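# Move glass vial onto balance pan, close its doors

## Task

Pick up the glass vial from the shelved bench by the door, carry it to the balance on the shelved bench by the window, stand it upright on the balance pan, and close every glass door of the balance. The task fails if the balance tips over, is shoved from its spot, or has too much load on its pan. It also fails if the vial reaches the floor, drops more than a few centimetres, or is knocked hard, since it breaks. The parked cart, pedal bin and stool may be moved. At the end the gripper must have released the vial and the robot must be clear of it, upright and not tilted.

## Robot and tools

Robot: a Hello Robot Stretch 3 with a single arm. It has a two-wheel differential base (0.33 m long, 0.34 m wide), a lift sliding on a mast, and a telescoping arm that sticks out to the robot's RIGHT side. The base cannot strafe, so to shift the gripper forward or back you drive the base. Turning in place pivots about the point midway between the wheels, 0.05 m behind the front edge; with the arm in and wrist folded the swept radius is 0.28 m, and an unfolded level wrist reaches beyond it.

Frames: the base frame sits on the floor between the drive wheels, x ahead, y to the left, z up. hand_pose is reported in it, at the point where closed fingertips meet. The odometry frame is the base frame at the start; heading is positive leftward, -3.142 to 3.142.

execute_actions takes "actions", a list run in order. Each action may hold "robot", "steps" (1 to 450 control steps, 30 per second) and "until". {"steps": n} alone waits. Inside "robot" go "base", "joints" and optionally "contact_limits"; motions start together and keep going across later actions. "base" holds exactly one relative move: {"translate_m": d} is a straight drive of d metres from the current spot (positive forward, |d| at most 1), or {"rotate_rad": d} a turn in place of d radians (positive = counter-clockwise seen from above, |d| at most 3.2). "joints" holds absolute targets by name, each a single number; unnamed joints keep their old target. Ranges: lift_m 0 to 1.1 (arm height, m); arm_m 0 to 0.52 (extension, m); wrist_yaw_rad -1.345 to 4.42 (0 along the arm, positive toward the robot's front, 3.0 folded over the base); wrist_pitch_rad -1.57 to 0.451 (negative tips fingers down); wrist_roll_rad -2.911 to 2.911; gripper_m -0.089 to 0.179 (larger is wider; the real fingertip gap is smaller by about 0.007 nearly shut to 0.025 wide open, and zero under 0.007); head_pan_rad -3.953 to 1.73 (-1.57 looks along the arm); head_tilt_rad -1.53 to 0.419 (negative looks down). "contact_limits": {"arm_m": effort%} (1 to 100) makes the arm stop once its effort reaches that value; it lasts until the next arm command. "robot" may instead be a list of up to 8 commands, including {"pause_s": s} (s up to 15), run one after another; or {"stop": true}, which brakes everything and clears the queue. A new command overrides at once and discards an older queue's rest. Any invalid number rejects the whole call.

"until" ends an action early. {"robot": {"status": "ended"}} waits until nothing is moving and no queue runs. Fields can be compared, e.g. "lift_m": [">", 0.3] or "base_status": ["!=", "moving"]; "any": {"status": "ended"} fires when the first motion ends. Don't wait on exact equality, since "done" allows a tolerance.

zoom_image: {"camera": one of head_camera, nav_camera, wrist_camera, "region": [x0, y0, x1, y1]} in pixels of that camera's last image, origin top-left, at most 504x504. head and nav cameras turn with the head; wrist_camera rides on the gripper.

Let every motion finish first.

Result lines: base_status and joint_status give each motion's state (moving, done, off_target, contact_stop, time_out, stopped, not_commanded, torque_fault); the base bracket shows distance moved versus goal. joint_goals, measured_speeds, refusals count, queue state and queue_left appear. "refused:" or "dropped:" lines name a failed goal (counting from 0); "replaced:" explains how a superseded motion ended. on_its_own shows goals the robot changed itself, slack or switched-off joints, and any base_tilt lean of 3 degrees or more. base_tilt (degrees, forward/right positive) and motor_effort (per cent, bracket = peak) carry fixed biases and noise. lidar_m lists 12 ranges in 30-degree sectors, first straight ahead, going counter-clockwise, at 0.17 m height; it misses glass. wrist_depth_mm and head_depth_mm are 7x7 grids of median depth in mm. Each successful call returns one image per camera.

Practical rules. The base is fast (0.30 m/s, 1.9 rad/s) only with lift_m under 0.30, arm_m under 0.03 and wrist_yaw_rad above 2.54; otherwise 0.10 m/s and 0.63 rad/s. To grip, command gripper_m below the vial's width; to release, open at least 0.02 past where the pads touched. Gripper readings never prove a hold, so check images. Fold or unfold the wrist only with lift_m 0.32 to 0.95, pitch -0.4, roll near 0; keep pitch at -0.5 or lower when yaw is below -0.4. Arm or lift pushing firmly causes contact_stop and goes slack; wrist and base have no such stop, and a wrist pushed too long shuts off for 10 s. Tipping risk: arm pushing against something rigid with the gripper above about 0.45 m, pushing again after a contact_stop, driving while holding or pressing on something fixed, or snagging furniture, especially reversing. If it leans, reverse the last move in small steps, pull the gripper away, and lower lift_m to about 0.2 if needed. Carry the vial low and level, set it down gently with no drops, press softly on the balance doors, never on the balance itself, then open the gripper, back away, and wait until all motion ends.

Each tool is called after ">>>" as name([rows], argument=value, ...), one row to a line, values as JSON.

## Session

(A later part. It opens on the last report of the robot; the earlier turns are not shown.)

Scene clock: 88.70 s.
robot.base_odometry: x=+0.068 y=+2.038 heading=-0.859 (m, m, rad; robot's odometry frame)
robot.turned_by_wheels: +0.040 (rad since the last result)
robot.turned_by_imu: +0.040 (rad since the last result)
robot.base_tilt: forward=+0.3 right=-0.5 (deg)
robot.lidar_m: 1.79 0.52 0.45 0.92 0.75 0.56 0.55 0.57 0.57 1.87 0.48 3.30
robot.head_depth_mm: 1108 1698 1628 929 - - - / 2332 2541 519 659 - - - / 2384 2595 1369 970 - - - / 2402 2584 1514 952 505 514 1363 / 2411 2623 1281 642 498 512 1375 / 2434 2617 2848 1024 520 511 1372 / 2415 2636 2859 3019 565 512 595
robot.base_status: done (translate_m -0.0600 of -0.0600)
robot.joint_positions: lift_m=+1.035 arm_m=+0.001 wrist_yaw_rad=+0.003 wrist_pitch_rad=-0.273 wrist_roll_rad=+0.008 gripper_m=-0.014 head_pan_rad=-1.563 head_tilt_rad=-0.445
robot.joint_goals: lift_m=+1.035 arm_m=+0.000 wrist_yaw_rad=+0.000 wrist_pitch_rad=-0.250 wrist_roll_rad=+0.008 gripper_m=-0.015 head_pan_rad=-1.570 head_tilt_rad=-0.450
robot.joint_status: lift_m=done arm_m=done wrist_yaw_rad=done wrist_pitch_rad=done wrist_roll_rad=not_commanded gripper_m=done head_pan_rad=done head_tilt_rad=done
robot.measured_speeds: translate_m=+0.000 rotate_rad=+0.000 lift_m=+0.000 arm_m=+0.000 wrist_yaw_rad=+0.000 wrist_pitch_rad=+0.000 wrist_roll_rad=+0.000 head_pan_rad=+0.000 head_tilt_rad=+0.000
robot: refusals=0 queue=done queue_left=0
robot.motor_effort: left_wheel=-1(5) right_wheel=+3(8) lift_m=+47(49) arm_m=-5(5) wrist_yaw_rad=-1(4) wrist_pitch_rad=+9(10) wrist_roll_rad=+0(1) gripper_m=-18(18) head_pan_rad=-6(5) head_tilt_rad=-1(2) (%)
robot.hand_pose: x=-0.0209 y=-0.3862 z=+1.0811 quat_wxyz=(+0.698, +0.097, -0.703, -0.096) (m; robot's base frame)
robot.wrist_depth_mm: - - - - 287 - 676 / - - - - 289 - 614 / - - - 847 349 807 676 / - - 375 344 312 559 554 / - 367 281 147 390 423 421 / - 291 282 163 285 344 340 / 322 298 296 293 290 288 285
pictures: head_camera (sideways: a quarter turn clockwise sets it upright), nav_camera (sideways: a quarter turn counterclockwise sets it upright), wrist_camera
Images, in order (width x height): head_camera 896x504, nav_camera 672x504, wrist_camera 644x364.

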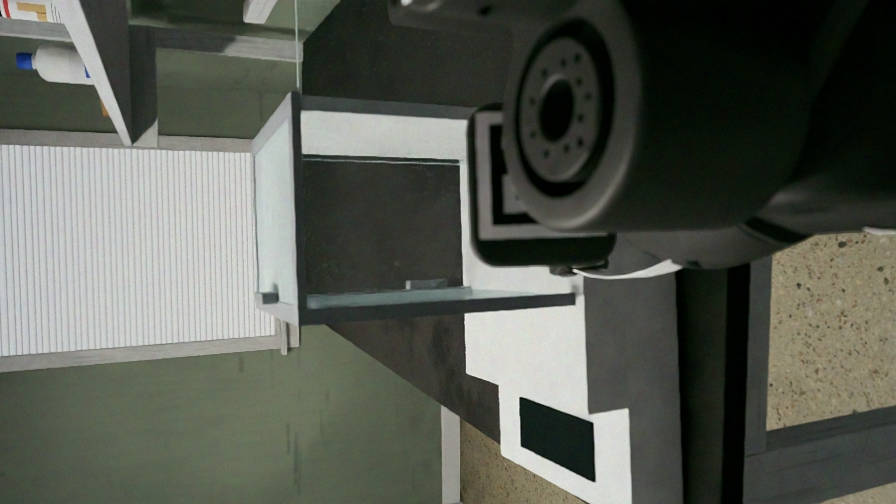

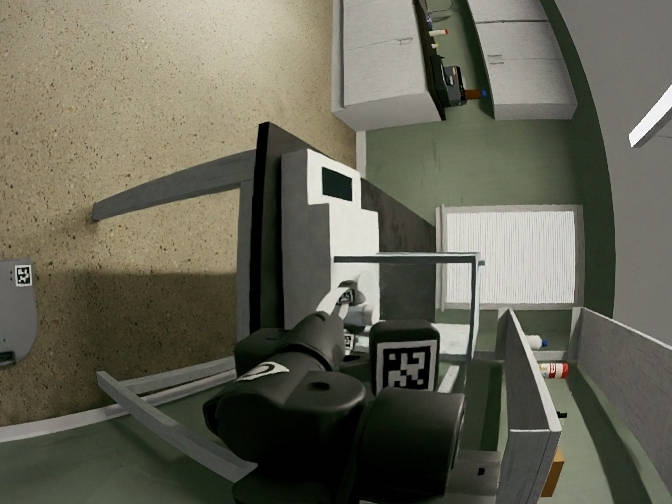

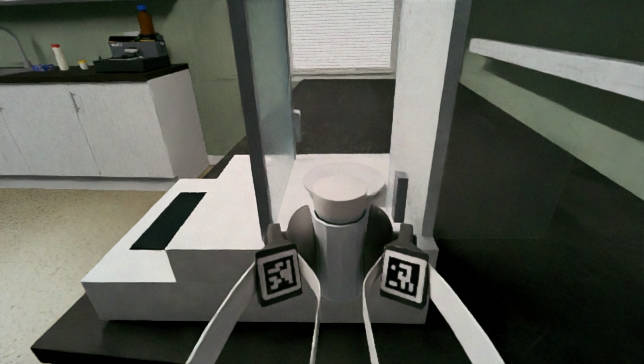

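>>> execute_actions([
  {"robot":{"base":{"translate_m":0.003},"joints":{"arm_m":0.1,"lift_m":1.03},"contact_limits":{"arm_m":12}},"steps":450,"until":{"robot":{"status":"ended"}}},
])

Scene clock: 91.93 s.
robot.base_odometry: x=+0.070 y=+2.036 heading=-0.859 (m, m, rad; robot's odometry frame)
robot.turned_by_wheels: +0.000 (rad since the last result)
robot.turned_by_imu: -0.001 (rad since the last result)
robot.base_tilt: forward=+0.4 right=-0.7 (deg)
robot.lidar_m: 1.78 0.52 0.45 0.92 0.75 0.56 0.55 0.57 0.57 1.87 0.48 3.31
robot.head_depth_mm: 1156 1721 1805 - - - 1313 / 2336 2549 519 - - 501 1359 / 2384 2570 1500 - - - 1365 / 2418 2569 1504 809 504 514 1363 / 2414 2575 1388 643 500 513 1373 / 2457 2588 2831 1017 520 511 1342 / 2440 2621 2867 3032 563 512 595
robot.base_status: done (translate_m +0.0030 of +0.0030)
robot.joint_positions: lift_m=+1.030 arm_m=+0.088 wrist_yaw_rad=-0.002 wrist_pitch_rad=-0.274 wrist_roll_rad=+0.008 gripper_m=-0.014 head_pan_rad=-1.563 head_tilt_rad=-0.447
robot.joint_goals: lift_m=+1.030 arm_m=+0.088 wrist_yaw_rad=+0.000 wrist_pitch_rad=-0.250 wrist_roll_rad=+0.008 gripper_m=-0.015 head_pan_rad=-1.570 head_tilt_rad=-0.450
robot.joint_status: lift_m=done arm_m=contact_stop wrist_yaw_rad=done wrist_pitch_rad=done wrist_roll_rad=not_commanded gripper_m=done head_pan_rad=done head_tilt_rad=done
robot.measured_speeds: translate_m=+0.000 rotate_rad=-0.001 lift_m=+0.000 arm_m=+0.000 wrist_yaw_rad=+0.000 wrist_pitch_rad=+0.000 wrist_roll_rad=+0.000 head_pan_rad=+0.000 head_tilt_rad=+0.000
robot: refusals=0 queue=dropped queue_left=0
robot.on_its_own: arm_m is slack since a contact_stop, until your next command for it (your +0.100 is given up)
robot.motor_effort: left_wheel=+3(5) right_wheel=-5(9) lift_m=+27(46) arm_m=-1(12) wrist_yaw_rad=+2(5) wrist_pitch_rad=+9(12) wrist_roll_rad=+0(0) gripper_m=-17(18) head_pan_rad=-5(5) head_tilt_rad=-1(2) (%)
robot.contact_limits: arm_m 12 (drawing in: default 33, maximum 53; extending or still: default 42, maximum 70)
robot.hand_pose: x=-0.0220 y=-0.4729 z=+1.0765 quat_wxyz=(+0.698, +0.096, -0.703, -0.098) (m; robot's base frame)
robot.wrist_depth_mm: - - - - - 132 685 / - - - - 283 144 582 / - - 773 835 286 157 677 / - - 340 334 288 174 541 / - 355 261 147 218 383 413 / - 239 211 163 196 326 334 / 236 191 188 186 184 283 281
pictures: head_camera (sideways: a quarter turn clockwise sets it upright), nav_camera (sideways: a quarter turn counterclockwise sets it upright), wrist_camera
Images, in order (width x height): head_camera 896x504, nav_camera 672x504, wrist_camera 644x364.

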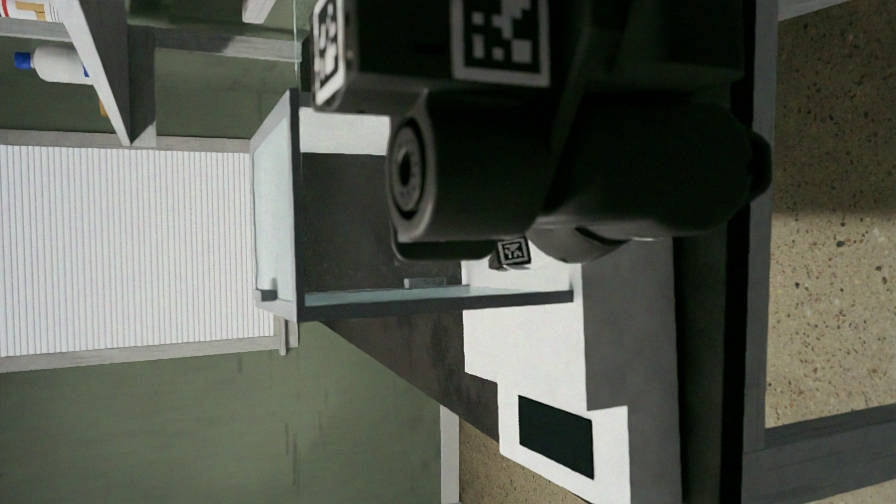

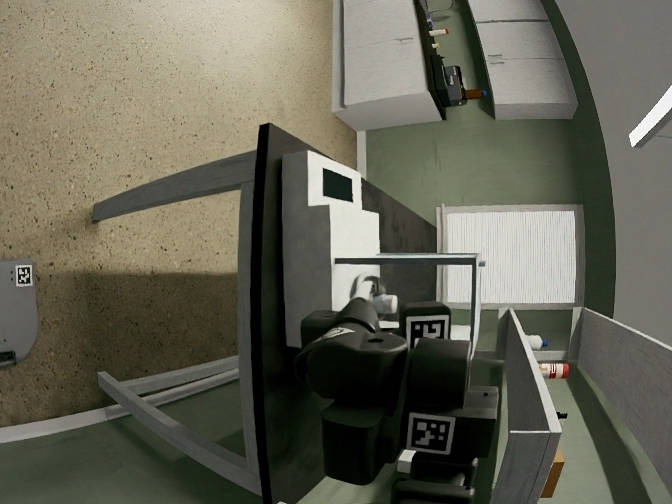

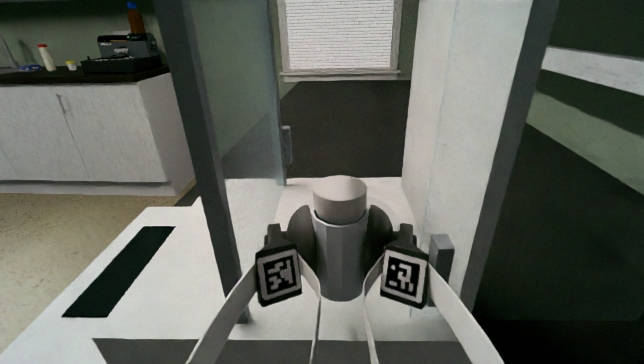

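>>> execute_actions([
  {"robot":[{"joints":{"arm_m":0.08}},{"base":{"translate_m":0.008}},{"joints":{"arm_m":0.12},"contact_limits":{"arm_m":10}},{"base":{"translate_m":-0.018}}],"steps":450,"until":{"robot":{"status":"ended"}}},
])

Scene clock: 99.37 s.
robot.base_odometry: x=+0.064 y=+2.044 heading=-0.859 (m, m, rad; robot's odometry frame)
robot.turned_by_wheels: +0.000 (rad since the last result)
robot.turned_by_imu: +0.000 (rad since the last result)
robot.base_tilt: forward=+0.4 right=-0.7 (deg)
robot.lidar_m: 1.79 0.52 0.46 0.92 0.74 0.55 0.54 0.56 0.56 1.87 0.49 3.32
robot.head_depth_mm: 904 1706 1742 - - 507 1283 / 2332 2551 1451 - - 510 1353 / 2408 2576 1493 - - 502 1358 / 2417 2566 1507 947 504 513 1364 / 2418 2606 1275 659 499 514 1370 / 2431 2591 2801 957 519 512 1371 / 2441 2595 2855 3001 564 511 605
robot.base_status: done (translate_m -0.0180 of -0.0180)
robot.joint_positions: lift_m=+1.030 arm_m=+0.120 wrist_yaw_rad=+0.002 wrist_pitch_rad=-0.274 wrist_roll_rad=+0.008 gripper_m=-0.014 head_pan_rad=-1.563 head_tilt_rad=-0.447
robot.joint_goals: lift_m=+1.030 arm_m=+0.120 wrist_yaw_rad=+0.000 wrist_pitch_rad=-0.250 wrist_roll_rad=+0.008 gripper_m=-0.015 head_pan_rad=-1.570 head_tilt_rad=-0.450
robot.joint_status: lift_m=done arm_m=done wrist_yaw_rad=done wrist_pitch_rad=done wrist_roll_rad=not_commanded gripper_m=done head_pan_rad=done head_tilt_rad=done
robot.measured_speeds: translate_m=+0.000 rotate_rad=+0.000 lift_m=+0.000 arm_m=+0.000 wrist_yaw_rad=+0.000 wrist_pitch_rad=+0.000 wrist_roll_rad=+0.000 head_pan_rad=+0.000 head_tilt_rad=+0.000
robot: refusals=0 queue=done queue_left=0
robot.motor_effort: left_wheel=+1(5) right_wheel=-1(7) lift_m=+27(27) arm_m=+3(6) wrist_yaw_rad=-1(2) wrist_pitch_rad=+9(9) wrist_roll_rad=+0(0) gripper_m=-19(19) head_pan_rad=-6(4) head_tilt_rad=-1(1) (%)
robot.contact_limits: arm_m 10 (drawing in: default 33, maximum 53; extending or still: default 42, maximum 70)
robot.hand_pose: x=-0.0211 y=-0.5049 z=+1.0766 quat_wxyz=(+0.698, +0.097, -0.703, -0.097) (m; robot's base frame)
robot.wrist_depth_mm: - - - - - 115 575 / - - - - 248 115 541 / - - - 839 248 116 664 / - - 569 336 251 126 542 / - 306 274 147 190 138 414 / - 213 214 163 199 312 334 / 227 184 176 180 173 282 280
pictures: head_camera (sideways: a quarter turn clockwise sets it upright), nav_camera (sideways: a quarter turn counterclockwise sets it upright), wrist_camera
Images, in order (width x height): head_camera 896x504, nav_camera 672x504, wrist_camera 644x364.

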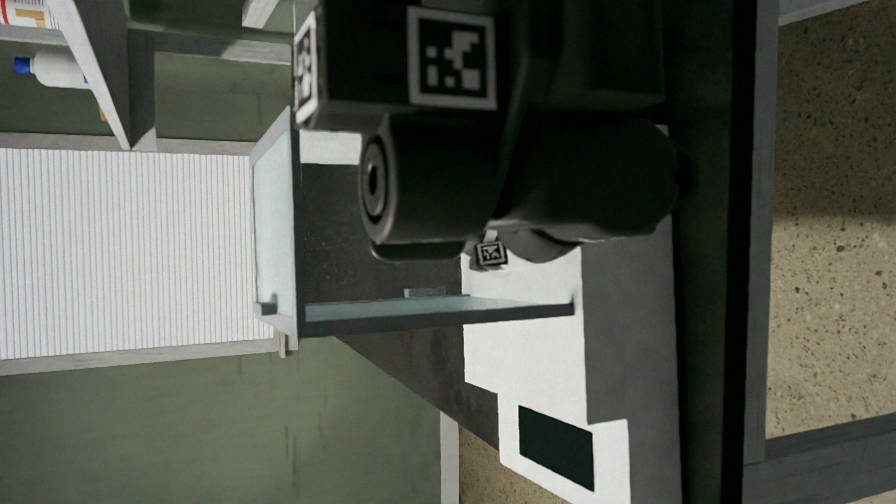

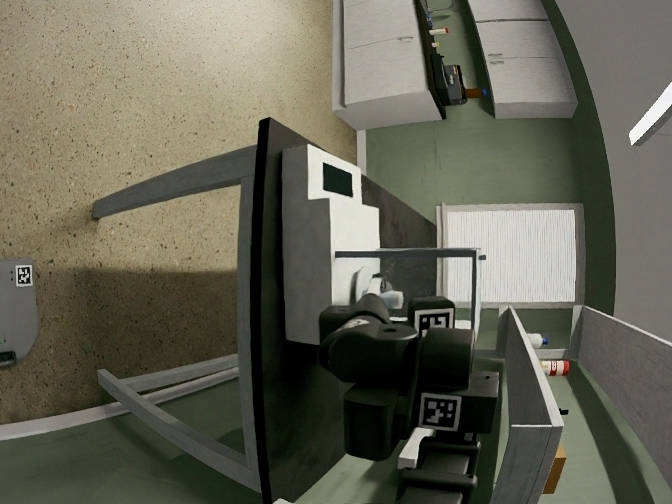

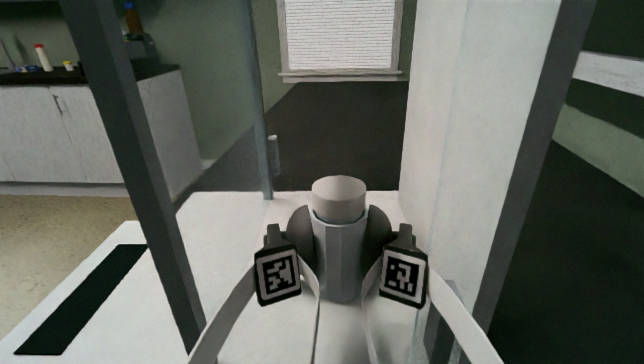

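>>> execute_actions([
  {"robot":[{"base":{"translate_m":-0.008}},{"base":{"translate_m":0.017}},{"joints":{"arm_m":0.18},"contact_limits":{"arm_m":10}},{"joints":{"lift_m":1.02}}],"steps":450,"until":{"robot":{"status":"ended"}}},
])

Scene clock: 105.57 s.
robot.base_odometry: x=+0.070 y=+2.037 heading=-0.859 (m, m, rad; robot's odometry frame)
robot.turned_by_wheels: +0.000 (rad since the last result)
robot.turned_by_imu: +0.000 (rad since the last result)
robot.base_tilt: forward=+0.2 right=-0.6 (deg)
robot.lidar_m: 1.79 0.52 0.45 0.92 0.75 0.56 0.55 0.57 0.57 1.87 0.48 3.29
robot.head_depth_mm: 1149 1716 1769 - 597 516 1318 / 2362 2552 1472 - 576 518 1352 / 2405 2586 1655 - 508 516 1358 / 2421 2588 1595 808 506 514 1366 / 2421 2580 1383 641 498 514 1366 / 2418 2618 2826 1019 518 511 1343 / 2440 2643 2840 3006 562 511 597
robot.base_status: done (translate_m +0.0170 of +0.0170)
robot.joint_positions: lift_m=+1.020 arm_m=+0.180 wrist_yaw_rad=+0.002 wrist_pitch_rad=-0.273 wrist_roll_rad=+0.008 gripper_m=-0.014 head_pan_rad=-1.563 head_tilt_rad=-0.447
robot.joint_goals: lift_m=+1.020 arm_m=+0.180 wrist_yaw_rad=+0.000 wrist_pitch_rad=-0.250 wrist_roll_rad=+0.008 gripper_m=-0.015 head_pan_rad=-1.570 head_tilt_rad=-0.450
robot.joint_status: lift_m=done arm_m=done wrist_yaw_rad=done wrist_pitch_rad=done wrist_roll_rad=not_commanded gripper_m=done head_pan_rad=done head_tilt_rad=done
robot.measured_speeds: translate_m=+0.000 rotate_rad=+0.000 lift_m=+0.000 arm_m=+0.000 wrist_yaw_rad=+0.000 wrist_pitch_rad=+0.000 wrist_roll_rad=+0.000 head_pan_rad=+0.000 head_tilt_rad=+0.000
robot: refusals=0 queue=done queue_left=0
robot.motor_effort: left_wheel=+1(4) right_wheel=+1(7) lift_m=+27(28) arm_m=+3(3) wrist_yaw_rad=-1(2) wrist_pitch_rad=+9(9) wrist_roll_rad=+1(1) gripper_m=-18(19) head_pan_rad=-5(4) head_tilt_rad=-1(1) (%)
robot.contact_limits: arm_m 10 (drawing in: default 33, maximum 53; extending or still: default 42, maximum 70)
robot.hand_pose: x=-0.0211 y=-0.5649 z=+1.0667 quat_wxyz=(+0.698, +0.097, -0.703, -0.096) (m; robot's base frame)
robot.wrist_depth_mm: - - - - - 129 84 / - - - - - 128 84 / - - - 810 714 129 84 / - - 523 513 508 130 84 / - 468 256 147 212 130 84 / 260 208 206 163 185 130 84 / - 172 170 155 158 121 85
pictures: head_camera (sideways: a quarter turn clockwise sets it upright), nav_camera (sideways: a quarter turn counterclockwise sets it upright), wrist_camera
Images, in order (width x height): head_camera 896x504, nav_camera 672x504, wrist_camera 644x364.

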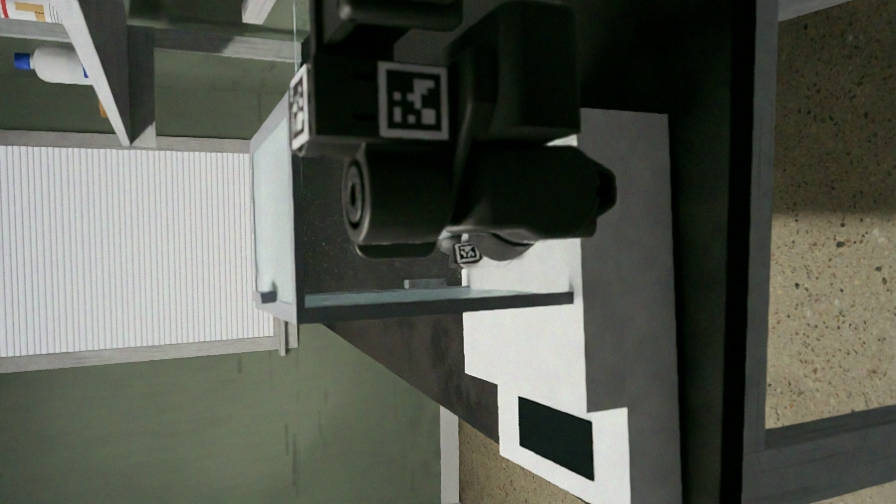

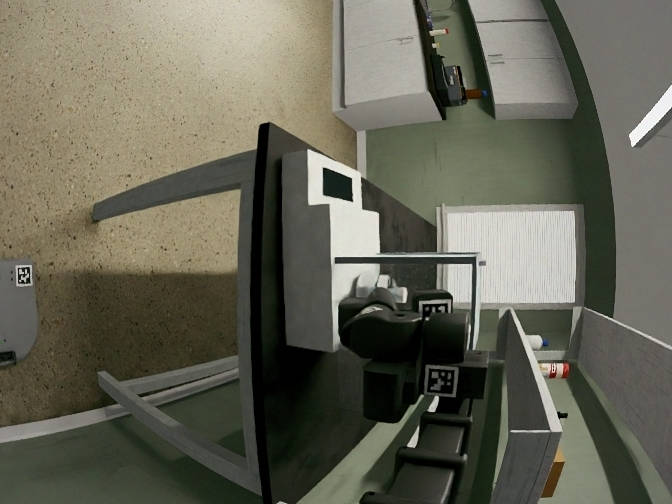

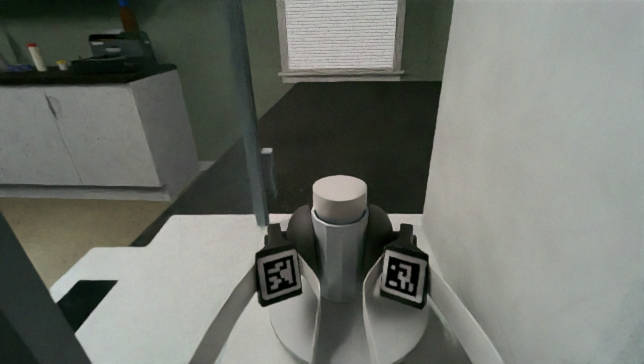

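>>> execute_actions([
  {"robot":[{"joints":{"lift_m":1.012}},{"joints":{"gripper_m":0.055}}],"steps":450,"until":{"robot":{"status":"ended"}}},
])

Scene clock: 108.70 s.
robot.base_odometry: x=+0.070 y=+2.037 heading=-0.859 (m, m, rad; robot's odometry frame)
robot.turned_by_wheels: +0.000 (rad since the last result)
robot.turned_by_imu: +0.000 (rad since the last result)
robot.base_tilt: forward=+0.3 right=-0.5 (deg)
robot.lidar_m: 1.78 0.52 0.45 0.91 0.75 0.56 0.55 0.57 0.57 1.87 0.48 3.31
robot.head_depth_mm: 1146 1704 1748 925 597 516 1316 / 2306 2534 514 - 576 518 1355 / 2386 2573 1646 - - 516 1361 / 2394 2579 1513 944 508 515 1367 / 2428 2575 1383 642 499 512 1355 / 2427 2611 2807 1018 518 511 1339 / 2428 2626 2810 3010 563 510 597
robot.base_status: done (translate_m +0.0170 of +0.0170)
robot.joint_positions: lift_m=+1.012 arm_m=+0.180 wrist_yaw_rad=+0.002 wrist_pitch_rad=-0.272 wrist_roll_rad=+0.008 gripper_m=+0.055 head_pan_rad=-1.563 head_tilt_rad=-0.447
robot.joint_goals: lift_m=+1.012 arm_m=+0.180 wrist_yaw_rad=+0.000 wrist_pitch_rad=-0.250 wrist_roll_rad=+0.008 gripper_m=+0.055 head_pan_rad=-1.570 head_tilt_rad=-0.450
robot.joint_status: lift_m=done arm_m=done wrist_yaw_rad=done wrist_pitch_rad=done wrist_roll_rad=not_commanded gripper_m=done head_pan_rad=done head_tilt_rad=done
robot.measured_speeds: translate_m=+0.000 rotate_rad=+0.000 lift_m=+0.000 arm_m=+0.000 wrist_yaw_rad=+0.000 wrist_pitch_rad=+0.000 wrist_roll_rad=+0.000 head_pan_rad=+0.000 head_tilt_rad=+0.000
robot: refusals=0 queue=done queue_left=0
robot.motor_effort: left_wheel=+1(1) right_wheel=+1(1) lift_m=+27(28) arm_m=+3(3) wrist_yaw_rad=-1(1) wrist_pitch_rad=+9(9) wrist_roll_rad=+1(0) gripper_m=+1(94) head_pan_rad=-4(5) head_tilt_rad=-1(1) (%)
robot.contact_limits: arm_m 10 (drawing in: default 33, maximum 53; extending or still: default 42, maximum 70)
robot.hand_pose: x=-0.0211 y=-0.5651 z=+1.0591 quat_wxyz=(+0.698, +0.096, -0.703, -0.096) (m; robot's base frame)
robot.wrist_depth_mm: - - - - - 128 84 / - - - - - 129 84 / - - - 779 697 129 84 / - - 506 498 493 130 84 / - 296 249 149 211 130 84 / 250 198 196 161 166 125 85 / - 164 162 150 150 121 85
pictures: head_camera (sideways: a quarter turn clockwise sets it upright), nav_camera (sideways: a quarter turn counterclockwise sets it upright), wrist_camera
Images, in order (width x height): head_camera 896x504, nav_camera 672x504, wrist_camera 644x364.

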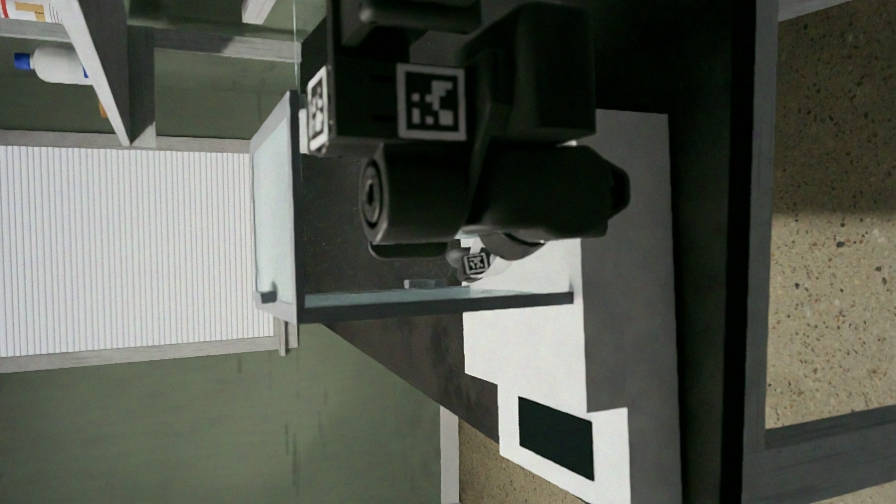

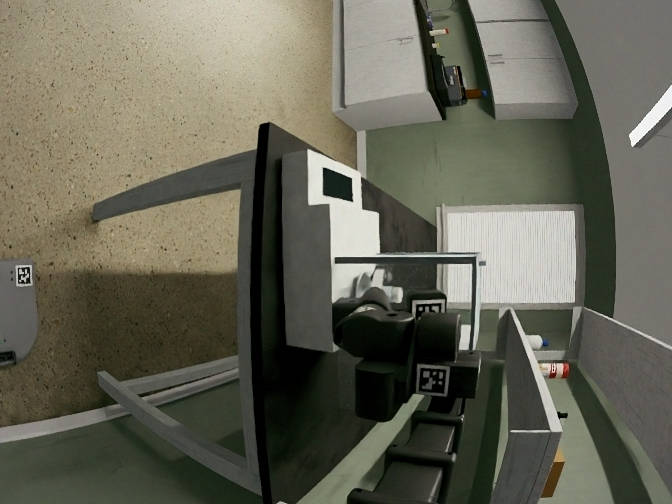

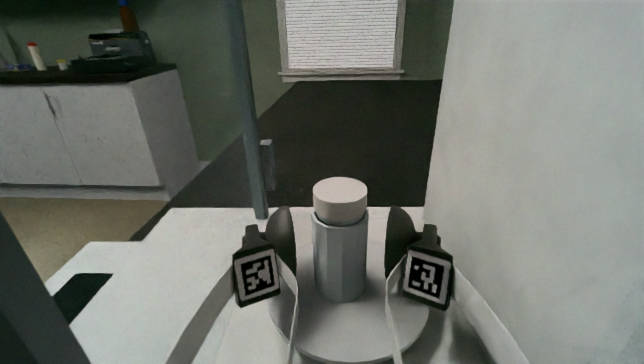

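>>> execute_actions([
  {"robot":[{"joints":{"arm_m":0.135},"contact_limits":{"arm_m":14}},{"joints":{"arm_m":0.03,"gripper_m":0.035},"contact_limits":{"arm_m":14}},{"base":{"translate_m":-0.063}}],"steps":450,"until":{"robot":{"status":"ended"}}},
])

Scene clock: 114.97 s.
robot.base_odometry: x=+0.028 y=+2.084 heading=-0.859 (m, m, rad; robot's odometry frame)
robot.turned_by_wheels: +0.000 (rad since the last result)
robot.turned_by_imu: +0.000 (rad since the last result)
robot.base_tilt: forward=+0.3 right=-0.6 (deg)
robot.lidar_m: 1.84 0.52 0.50 0.92 0.67 0.50 0.48 0.51 0.53 1.60 0.51 3.32
robot.head_depth_mm: 434 1642 1443 1050 - - - / 1294 2349 1632 932 - - - / 2383 2554 1356 880 - - - / 2392 2608 1505 947 508 516 1364 / 2419 2598 1528 652 507 515 1369 / 2412 2635 2719 675 500 515 1377 / 2426 2606 2840 3003 522 511 1345
robot.base_status: done (translate_m -0.0630 of -0.0630)
robot.joint_positions: lift_m=+1.012 arm_m=+0.030 wrist_yaw_rad=+0.001 wrist_pitch_rad=-0.272 wrist_roll_rad=+0.008 gripper_m=+0.035 head_pan_rad=-1.563 head_tilt_rad=-0.447
robot.joint_goals: lift_m=+1.012 arm_m=+0.030 wrist_yaw_rad=+0.000 wrist_pitch_rad=-0.250 wrist_roll_rad=+0.008 gripper_m=+0.035 head_pan_rad=-1.570 head_tilt_rad=-0.450
robot.joint_status: lift_m=done arm_m=done wrist_yaw_rad=done wrist_pitch_rad=done wrist_roll_rad=not_commanded gripper_m=done head_pan_rad=done head_tilt_rad=done
robot.measured_speeds: translate_m=+0.000 rotate_rad=+0.000 lift_m=+0.000 arm_m=+0.000 wrist_yaw_rad=+0.000 wrist_pitch_rad=+0.000 wrist_roll_rad=+0.000 head_pan_rad=+0.000 head_tilt_rad=+0.000
robot: refusals=0 queue=done queue_left=0
robot.motor_effort: left_wheel=+1(4) right_wheel=+1(5) lift_m=+27(27) arm_m=-5(7) wrist_yaw_rad=-1(1) wrist_pitch_rad=+9(9) wrist_roll_rad=+0(0) gripper_m=+0(82) head_pan_rad=-5(5) head_tilt_rad=-1(1) (%)
robot.contact_limits: arm_m 14 (drawing in: default 33, maximum 53; extending or still: default 42, maximum 70)
robot.hand_pose: x=-0.0212 y=-0.4156 z=+1.0591 quat_wxyz=(+0.698, +0.096, -0.703, -0.096) (m; robot's base frame)
robot.wrist_depth_mm: - - - - - 882 569 / - - - - - 960 516 / - - 734 400 767 755 602 / - 363 305 282 521 518 510 / 341 236 245 235 415 391 387 / 254 245 243 243 303 316 312 / 267 265 262 260 267 264 262
pictures: head_camera (sideways: a quarter turn clockwise sets it upright), nav_camera (sideways: a quarter turn counterclockwise sets it upright), wrist_camera
Images, in order (width x height): head_camera 896x504, nav_camera 672x504, wrist_camera 644x364.

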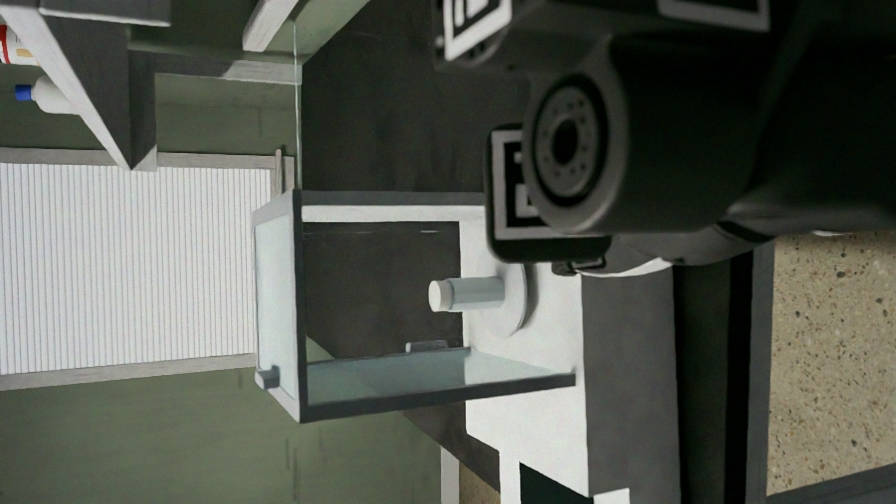

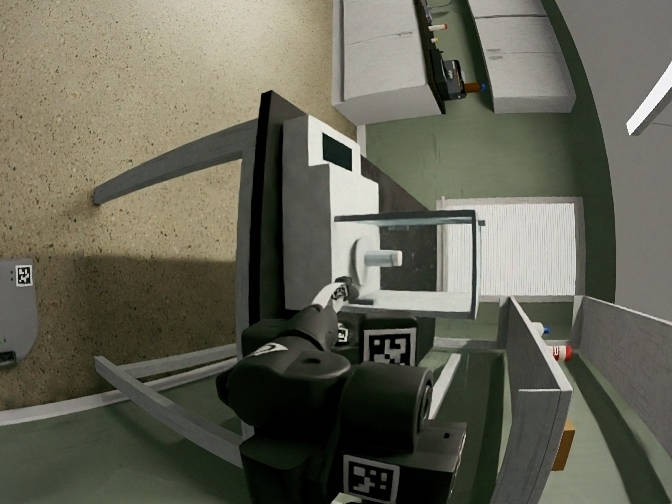

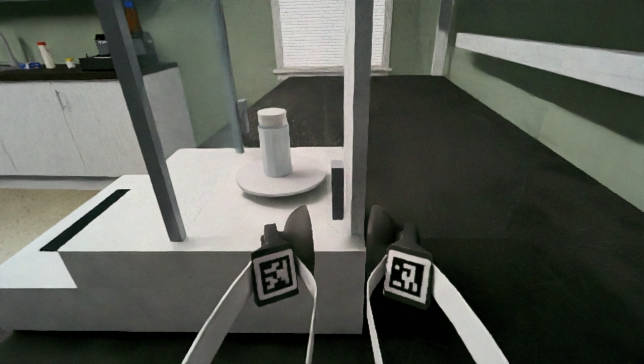

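>>> execute_actions([
  {"robot":[{"joints":{"arm_m":0.063},"contact_limits":{"arm_m":9}},{"base":{"translate_m":0.09}}],"steps":450,"until":{"robot":{"status":"ended"}}},
])

Scene clock: 119.87 s.
robot.base_odometry: x=+0.087 y=+2.016 heading=-0.859 (m, m, rad; robot's odometry frame)
robot.turned_by_wheels: +0.000 (rad since the last result)
robot.turned_by_imu: +0.000 (rad since the last result)
robot.base_tilt: forward=+0.2 right=-0.7 (deg)
robot.lidar_m: 1.76 0.52 0.44 0.92 0.79 0.59 0.57 0.59 0.60 1.87 0.47 3.32
robot.head_depth_mm: 1307 1701 1456 - - - - / 2369 2559 538 605 - - 1287 / 2421 2586 1645 1033 - - - / 2421 2606 1372 949 494 509 1368 / 2409 2581 2687 953 505 513 1369 / 2445 2620 2795 2953 560 511 629 / 2433 2632 2840 2971 642 517 630
robot.base_status: done (translate_m +0.0900 of +0.0900)
robot.joint_positions: lift_m=+1.012 arm_m=+0.063 wrist_yaw_rad=-0.006 wrist_pitch_rad=-0.272 wrist_roll_rad=+0.008 gripper_m=+0.035 head_pan_rad=-1.563 head_tilt_rad=-0.447
robot.joint_goals: lift_m=+1.012 arm_m=+0.063 wrist_yaw_rad=+0.000 wrist_pitch_rad=-0.250 wrist_roll_rad=+0.008 gripper_m=+0.035 head_pan_rad=-1.570 head_tilt_rad=-0.450
robot.joint_status: lift_m=done arm_m=done wrist_yaw_rad=done wrist_pitch_rad=done wrist_roll_rad=not_commanded gripper_m=done head_pan_rad=done head_tilt_rad=done
robot.measured_speeds: translate_m=+0.000 rotate_rad=+0.000 lift_m=+0.000 arm_m=+0.000 wrist_yaw_rad=+0.000 wrist_pitch_rad=+0.000 wrist_roll_rad=+0.000 head_pan_rad=+0.000 head_tilt_rad=+0.000
robot: refusals=0 queue=done queue_left=0
robot.motor_effort: left_wheel=-1(4) right_wheel=+2(10) lift_m=+27(28) arm_m=+3(3) wrist_yaw_rad=+5(5) wrist_pitch_rad=+9(9) wrist_roll_rad=+0(1) gripper_m=-1(1) head_pan_rad=-5(5) head_tilt_rad=-1(1) (%)
robot.contact_limits: arm_m 9 (drawing in: default 33, maximum 53; extending or still: default 42, maximum 70)
robot.hand_pose: x=-0.0229 y=-0.4481 z=+1.0591 quat_wxyz=(+0.698, +0.094, -0.703, -0.098) (m; robot's base frame)
robot.wrist_depth_mm: - - - - - 177 640 / - - - - - 177 640 / - - - 713 326 192 668 / - - 347 288 276 210 504 / - 322 244 229 245 232 385 / - 239 203 200 198 206 312 / 234 222 217 215 212 262 263
pictures: head_camera (sideways: a quarter turn clockwise sets it upright), nav_camera (sideways: a quarter turn counterclockwise sets it upright), wrist_camera
Images, in order (width x height): head_camera 896x504, nav_camera 672x504, wrist_camera 644x364.

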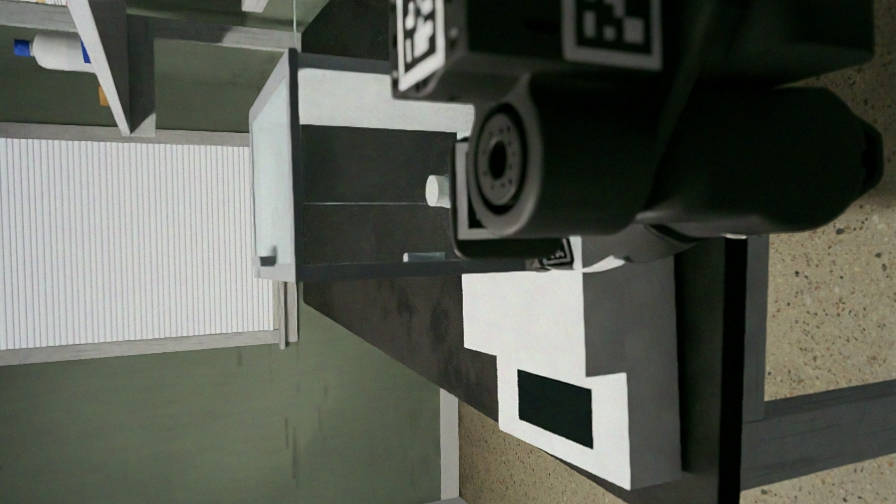

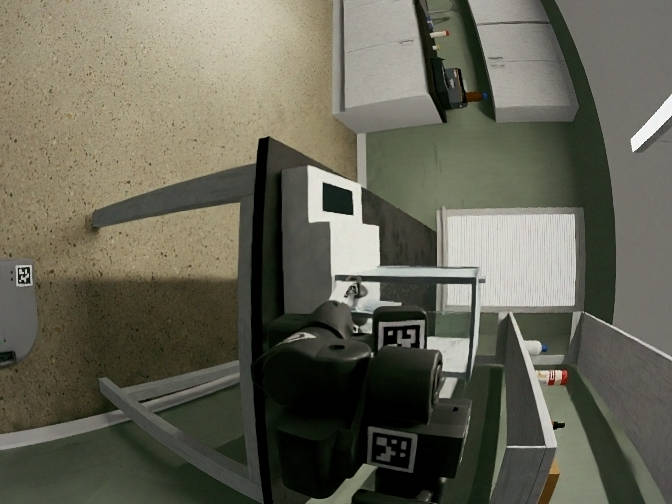

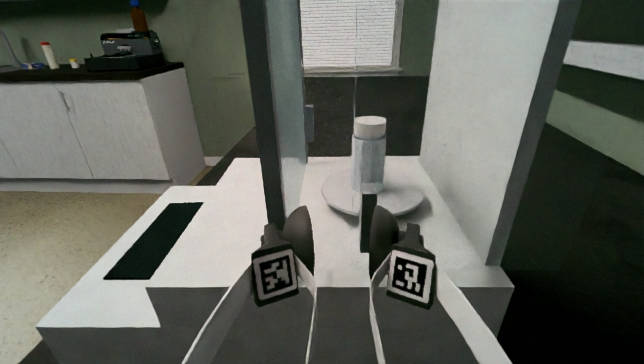

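>>> execute_actions([
  {"robot":[{"joints":{"arm_m":0.059},"contact_limits":{"arm_m":12}},{"base":{"translate_m":0.043}}],"steps":450,"until":{"robot":{"status":"ended"}}},
])

Scene clock: 123.97 s.
robot.base_odometry: x=+0.115 y=+1.984 heading=-0.859 (m, m, rad; robot's odometry frame)
robot.turned_by_wheels: +0.000 (rad since the last result)
robot.turned_by_imu: +0.000 (rad since the last result)
robot.base_tilt: forward=+0.3 right=-0.6 (deg)
robot.lidar_m: 1.72 0.52 0.41 0.91 0.85 0.63 0.62 0.62 0.68 0.46 0.46 3.30
robot.head_depth_mm: 1350 2092 491 - - - - / 2360 2568 1623 996 - - 1289 / 2390 2587 1479 995 - - - / 2412 2596 1511 943 498 505 1365 / 2402 2588 2753 956 537 511 1340 / 2441 2613 2817 2983 564 516 597 / 2435 2626 2860 2998 2237 552 1382
robot.base_status: done (translate_m +0.0430 of +0.0430)
robot.joint_positions: lift_m=+1.012 arm_m=+0.059 wrist_yaw_rad=-0.006 wrist_pitch_rad=-0.272 wrist_roll_rad=+0.008 gripper_m=+0.035 head_pan_rad=-1.563 head_tilt_rad=-0.447
robot.joint_goals: lift_m=+1.012 arm_m=+0.059 wrist_yaw_rad=+0.000 wrist_pitch_rad=-0.250 wrist_roll_rad=+0.008 gripper_m=+0.035 head_pan_rad=-1.570 head_tilt_rad=-0.450
robot.joint_status: lift_m=done arm_m=done wrist_yaw_rad=done wrist_pitch_rad=done wrist_roll_rad=not_commanded gripper_m=done head_pan_rad=done head_tilt_rad=done
robot.measured_speeds: translate_m=+0.000 rotate_rad=+0.000 lift_m=+0.000 arm_m=+0.000 wrist_yaw_rad=+0.000 wrist_pitch_rad=+0.000 wrist_roll_rad=+0.000 head_pan_rad=+0.000 head_tilt_rad=+0.000
robot: refusals=0 queue=done queue_left=0
robot.motor_effort: left_wheel=+0(4) right_wheel=+3(8) lift_m=+27(27) arm_m=-5(6) wrist_yaw_rad=+4(5) wrist_pitch_rad=+8(9) wrist_roll_rad=+0(0) gripper_m=+0(1) head_pan_rad=-4(6) head_tilt_rad=-1(1) (%)
robot.contact_limits: arm_m 12 (drawing in: default 33, maximum 53; extending or still: default 42, maximum 70)
robot.hand_pose: x=-0.0229 y=-0.4446 z=+1.0591 quat_wxyz=(+0.698, +0.094, -0.703, -0.098) (m; robot's base frame)
robot.wrist_depth_mm: - - - - - 251 165 / - - - - - 253 166 / - - - 781 720 255 185 / - - 530 315 266 255 196 / - - 290 219 239 224 367 / - 258 228 201 202 196 302 / - 225 220 218 216 213 262
pictures: head_camera (sideways: a quarter turn clockwise sets it upright), nav_camera (sideways: a quarter turn counterclockwise sets it upright), wrist_camera
Images, in order (width x height): head_camera 896x504, nav_camera 672x504, wrist_camera 644x364.

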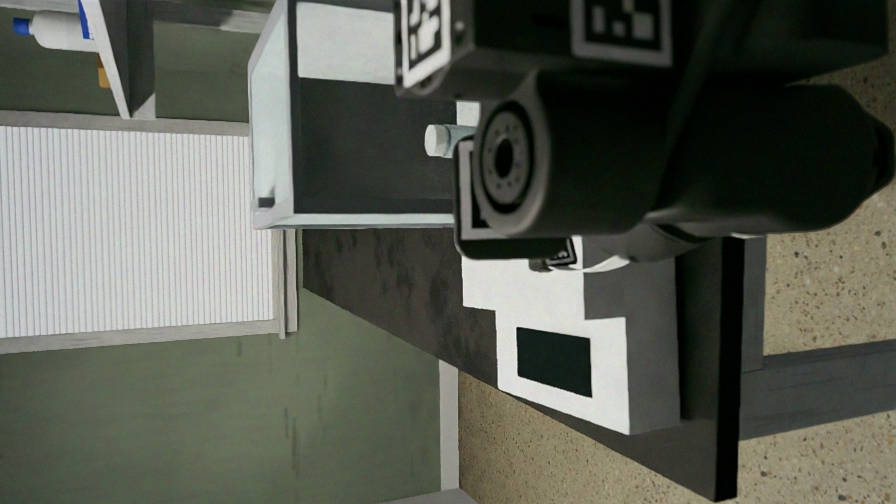

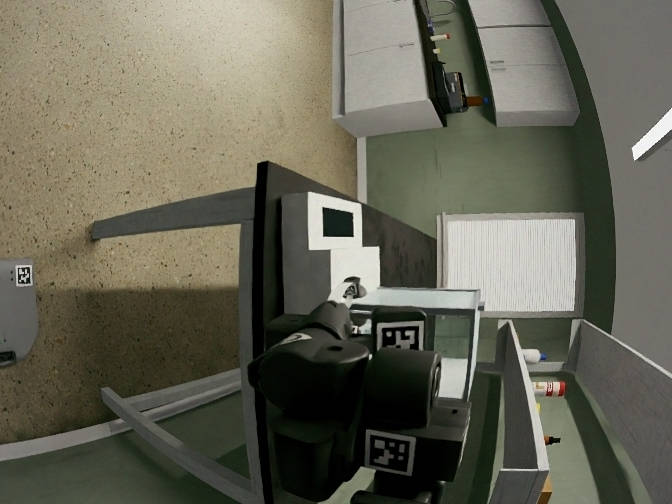

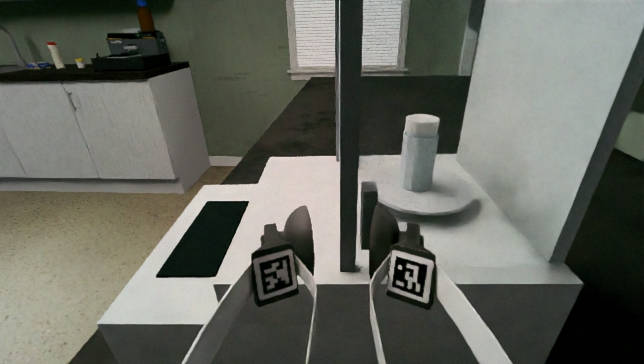

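>>> execute_actions([
  {"robot":{"base":{"translate_m":0.005}},"steps":450,"until":{"robot":{"status":"ended"}}},
])

Scene clock: 125.50 s.
robot.base_odometry: x=+0.119 y=+1.980 heading=-0.859 (m, m, rad; robot's odometry frame)
robot.turned_by_wheels: +0.000 (rad since the last result)
robot.turned_by_imu: +0.000 (rad since the last result)
robot.base_tilt: forward=+0.4 right=-0.6 (deg)
robot.lidar_m: 1.72 0.53 0.41 0.91 0.86 0.64 0.62 0.63 0.69 0.46 0.46 3.30
robot.head_depth_mm: 1321 2122 503 - - - - / 2385 2576 1623 959 - - 1291 / 2397 2560 1355 969 - - - / 2410 2574 1504 1005 501 509 1365 / 2427 2613 2780 951 538 511 1329 / 2418 2616 2796 3007 585 517 600 / 2447 2628 2810 2963 2216 1553 1378
robot.base_status: done (translate_m +0.0050 of +0.0050)
robot.joint_positions: lift_m=+1.012 arm_m=+0.059 wrist_yaw_rad=-0.008 wrist_pitch_rad=-0.272 wrist_roll_rad=+0.008 gripper_m=+0.035 head_pan_rad=-1.563 head_tilt_rad=-0.447
robot.joint_goals: lift_m=+1.012 arm_m=+0.059 wrist_yaw_rad=+0.000 wrist_pitch_rad=-0.250 wrist_roll_rad=+0.008 gripper_m=+0.035 head_pan_rad=-1.570 head_tilt_rad=-0.450
robot.joint_status: lift_m=done arm_m=done wrist_yaw_rad=done wrist_pitch_rad=done wrist_roll_rad=not_commanded gripper_m=done head_pan_rad=done head_tilt_rad=done
robot.measured_speeds: translate_m=+0.000 rotate_rad=+0.000 lift_m=+0.000 arm_m=+0.000 wrist_yaw_rad=+0.000 wrist_pitch_rad=+0.000 wrist_roll_rad=+0.000 head_pan_rad=+0.000 head_tilt_rad=+0.000
robot: refusals=0 queue=done queue_left=0
robot.motor_effort: left_wheel=-1(4) right_wheel=+4(8) lift_m=+28(27) arm_m=-5(5) wrist_yaw_rad=+7(7) wrist_pitch_rad=+9(9) wrist_roll_rad=+0(1) gripper_m=-1(2) head_pan_rad=-5(5) head_tilt_rad=-1(1) (%)
robot.contact_limits: arm_m 12 (drawing in: default 33, maximum 53; extending or still: default 42, maximum 70)
robot.hand_pose: x=-0.0234 y=-0.4446 z=+1.0591 quat_wxyz=(+0.698, +0.093, -0.704, -0.099) (m; robot's base frame)
robot.wrist_depth_mm: - - - - - 259 170 / - - - - - 260 171 / - - - 726 704 261 180 / - - 578 301 265 262 201 / - - 291 219 237 227 364 / - 266 237 200 - 196 300 / - 224 220 218 217 214 255
pictures: head_camera (sideways: a quarter turn clockwise sets it upright), nav_camera (sideways: a quarter turn counterclockwise sets it upright), wrist_camera
Images, in order (width x height): head_camera 896x504, nav_camera 672x504, wrist_camera 644x364.

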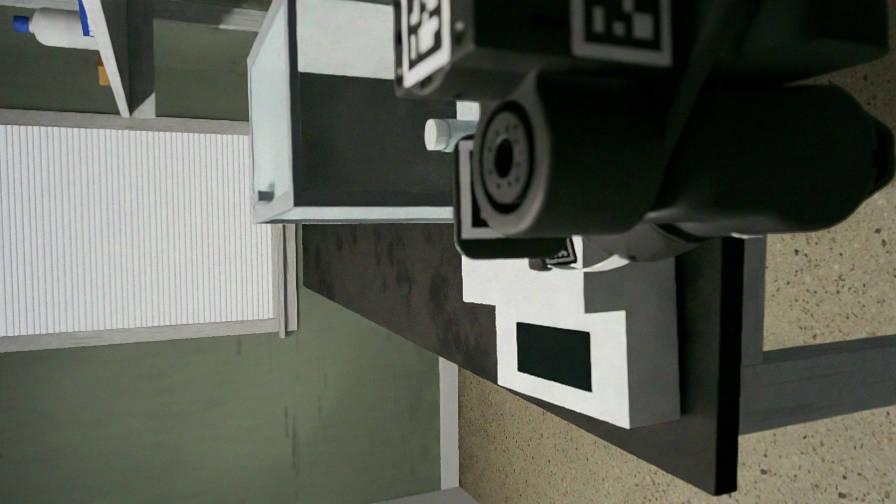

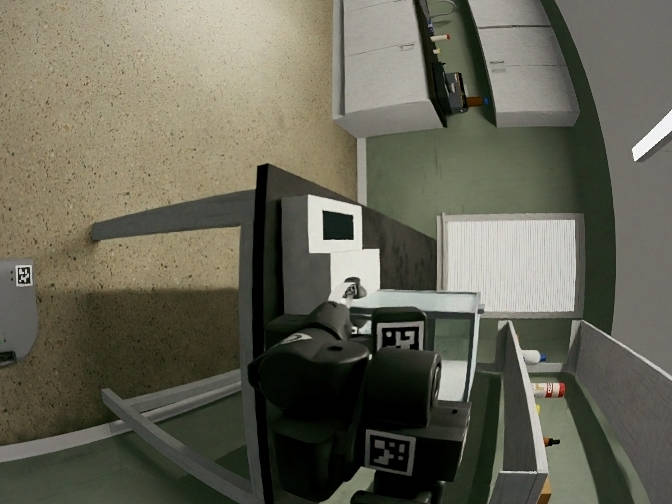

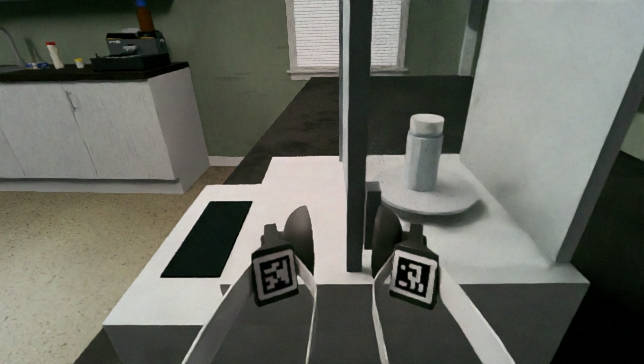

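At the stop.

>>> execute_actions([
  {"robot":[{"joints":{"arm_m":0.0}},{"joints":{"wrist_yaw_rad":1.7,"head_pan_rad":-1.95},"base":{"translate_m":0.12}}],"steps":450,"until":{"robot":{"status":"ended"}}},
])

Scene clock: 130.33 s.
robot.base_odometry: x=+0.197 y=+1.889 heading=-0.859 (m, m, rad; robot's odometry frame)
robot.turned_by_wheels: +0.000 (rad since the last result)
robot.turned_by_imu: +0.001 (rad since the last result)
robot.base_tilt: forward=+0.3 right=-0.7 (deg)
robot.lidar_m: 1.59 0.53 0.37 0.37 0.95 0.76 0.74 0.72 0.87 0.45 2.54 3.33
robot.head_depth_mm: 707 1077 1106 985 - - 1215 / 1106 1275 1227 932 - - 1329 / 1012 1527 566 610 - - 1287 / 1647 1835 1374 707 - - - / 2404 2611 1272 672 - - - / 2394 2556 1717 959 546 - - / 2328 2492 1743 968 588 - -
robot.base_status: done (translate_m +0.1200 of +0.1200)
robot.joint_positions: lift_m=+1.012 arm_m=+0.001 wrist_yaw_rad=+1.697 wrist_pitch_rad=-0.272 wrist_roll_rad=+0.008 gripper_m=+0.035 head_pan_rad=-1.943 head_tilt_rad=-0.447
robot.joint_goals: lift_m=+1.012 arm_m=+0.000 wrist_yaw_rad=+1.700 wrist_pitch_rad=-0.250 wrist_roll_rad=+0.008 gripper_m=+0.035 head_pan_rad=-1.950 head_tilt_rad=-0.450
robot.joint_status: lift_m=done arm_m=done wrist_yaw_rad=done wrist_pitch_rad=done wrist_roll_rad=not_commanded gripper_m=done head_pan_rad=done head_tilt_rad=done
robot.measured_speeds: translate_m=+0.000 rotate_rad=+0.000 lift_m=+0.000 arm_m=+0.000 wrist_yaw_rad=+0.000 wrist_pitch_rad=+0.000 wrist_roll_rad=+0.000 head_pan_rad=+0.000 head_tilt_rad=+0.000
robot: refusals=0 queue=done queue_left=0
robot.motor_effort: left_wheel=+0(5) right_wheel=+0(5) lift_m=+27(27) arm_m=-6(6) wrist_yaw_rad=+3(8) wrist_pitch_rad=+9(8) wrist_roll_rad=+1(0) gripper_m=+0(2) head_pan_rad=-5(40) head_tilt_rad=-1(1) (%)
robot.hand_pose: x=+0.2171 y=-0.1157 z=+1.0591 quat_wxyz=(+0.534, +0.591, -0.393, +0.460) (m; robot's base frame)
robot.wrist_depth_mm: 934 - - - - - - / 948 - - - - - - / 984 - - - - - - / 967 - - - - - - / 951 - - - - - - / 680 - - - - - - / 558 833 - - - - -
pictures: head_camera (sideways: a quarter turn clockwise sets it upright), nav_camera (sideways: a quarter turn counterclockwise sets it upright), wrist_camera
Images, in order (width x height): head_camera 896x504, nav_camera 672x504, wrist_camera 644x364.

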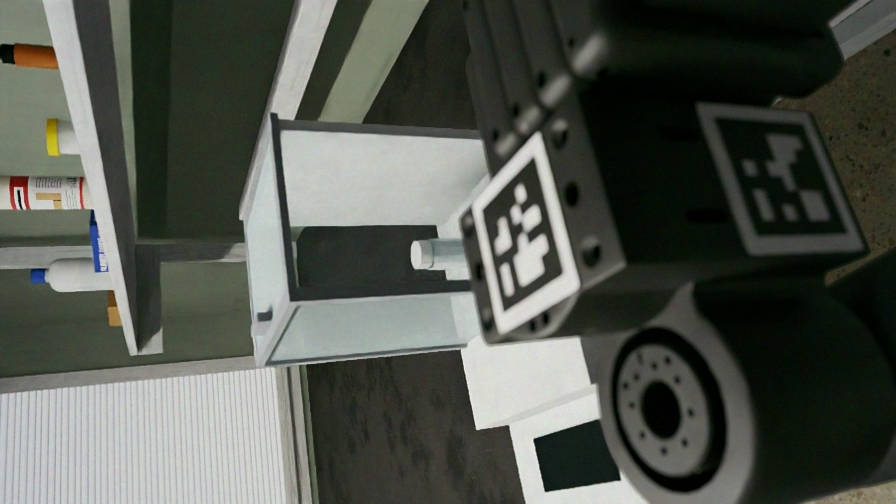

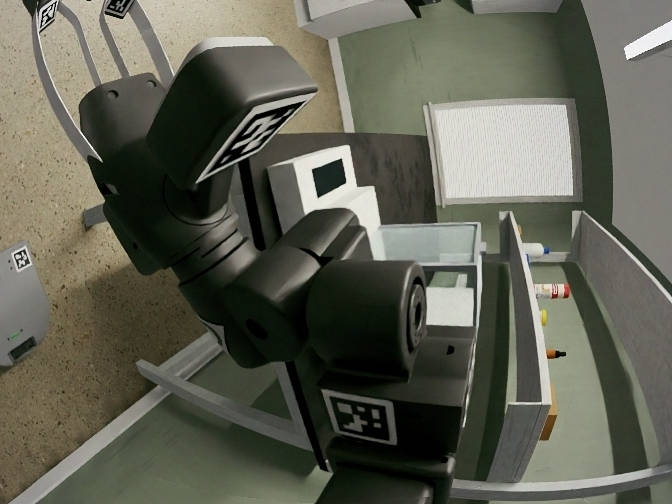

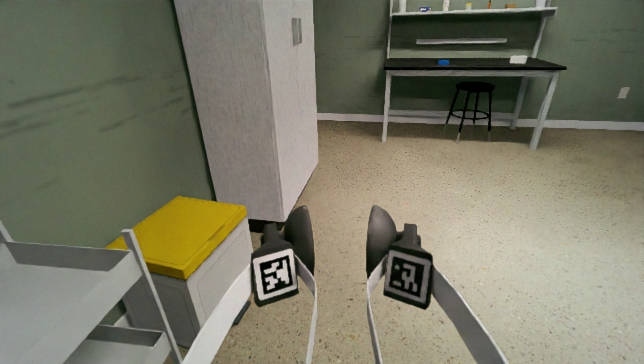

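>>> finished_scene(scene=2)

The scene is finished: the task was done.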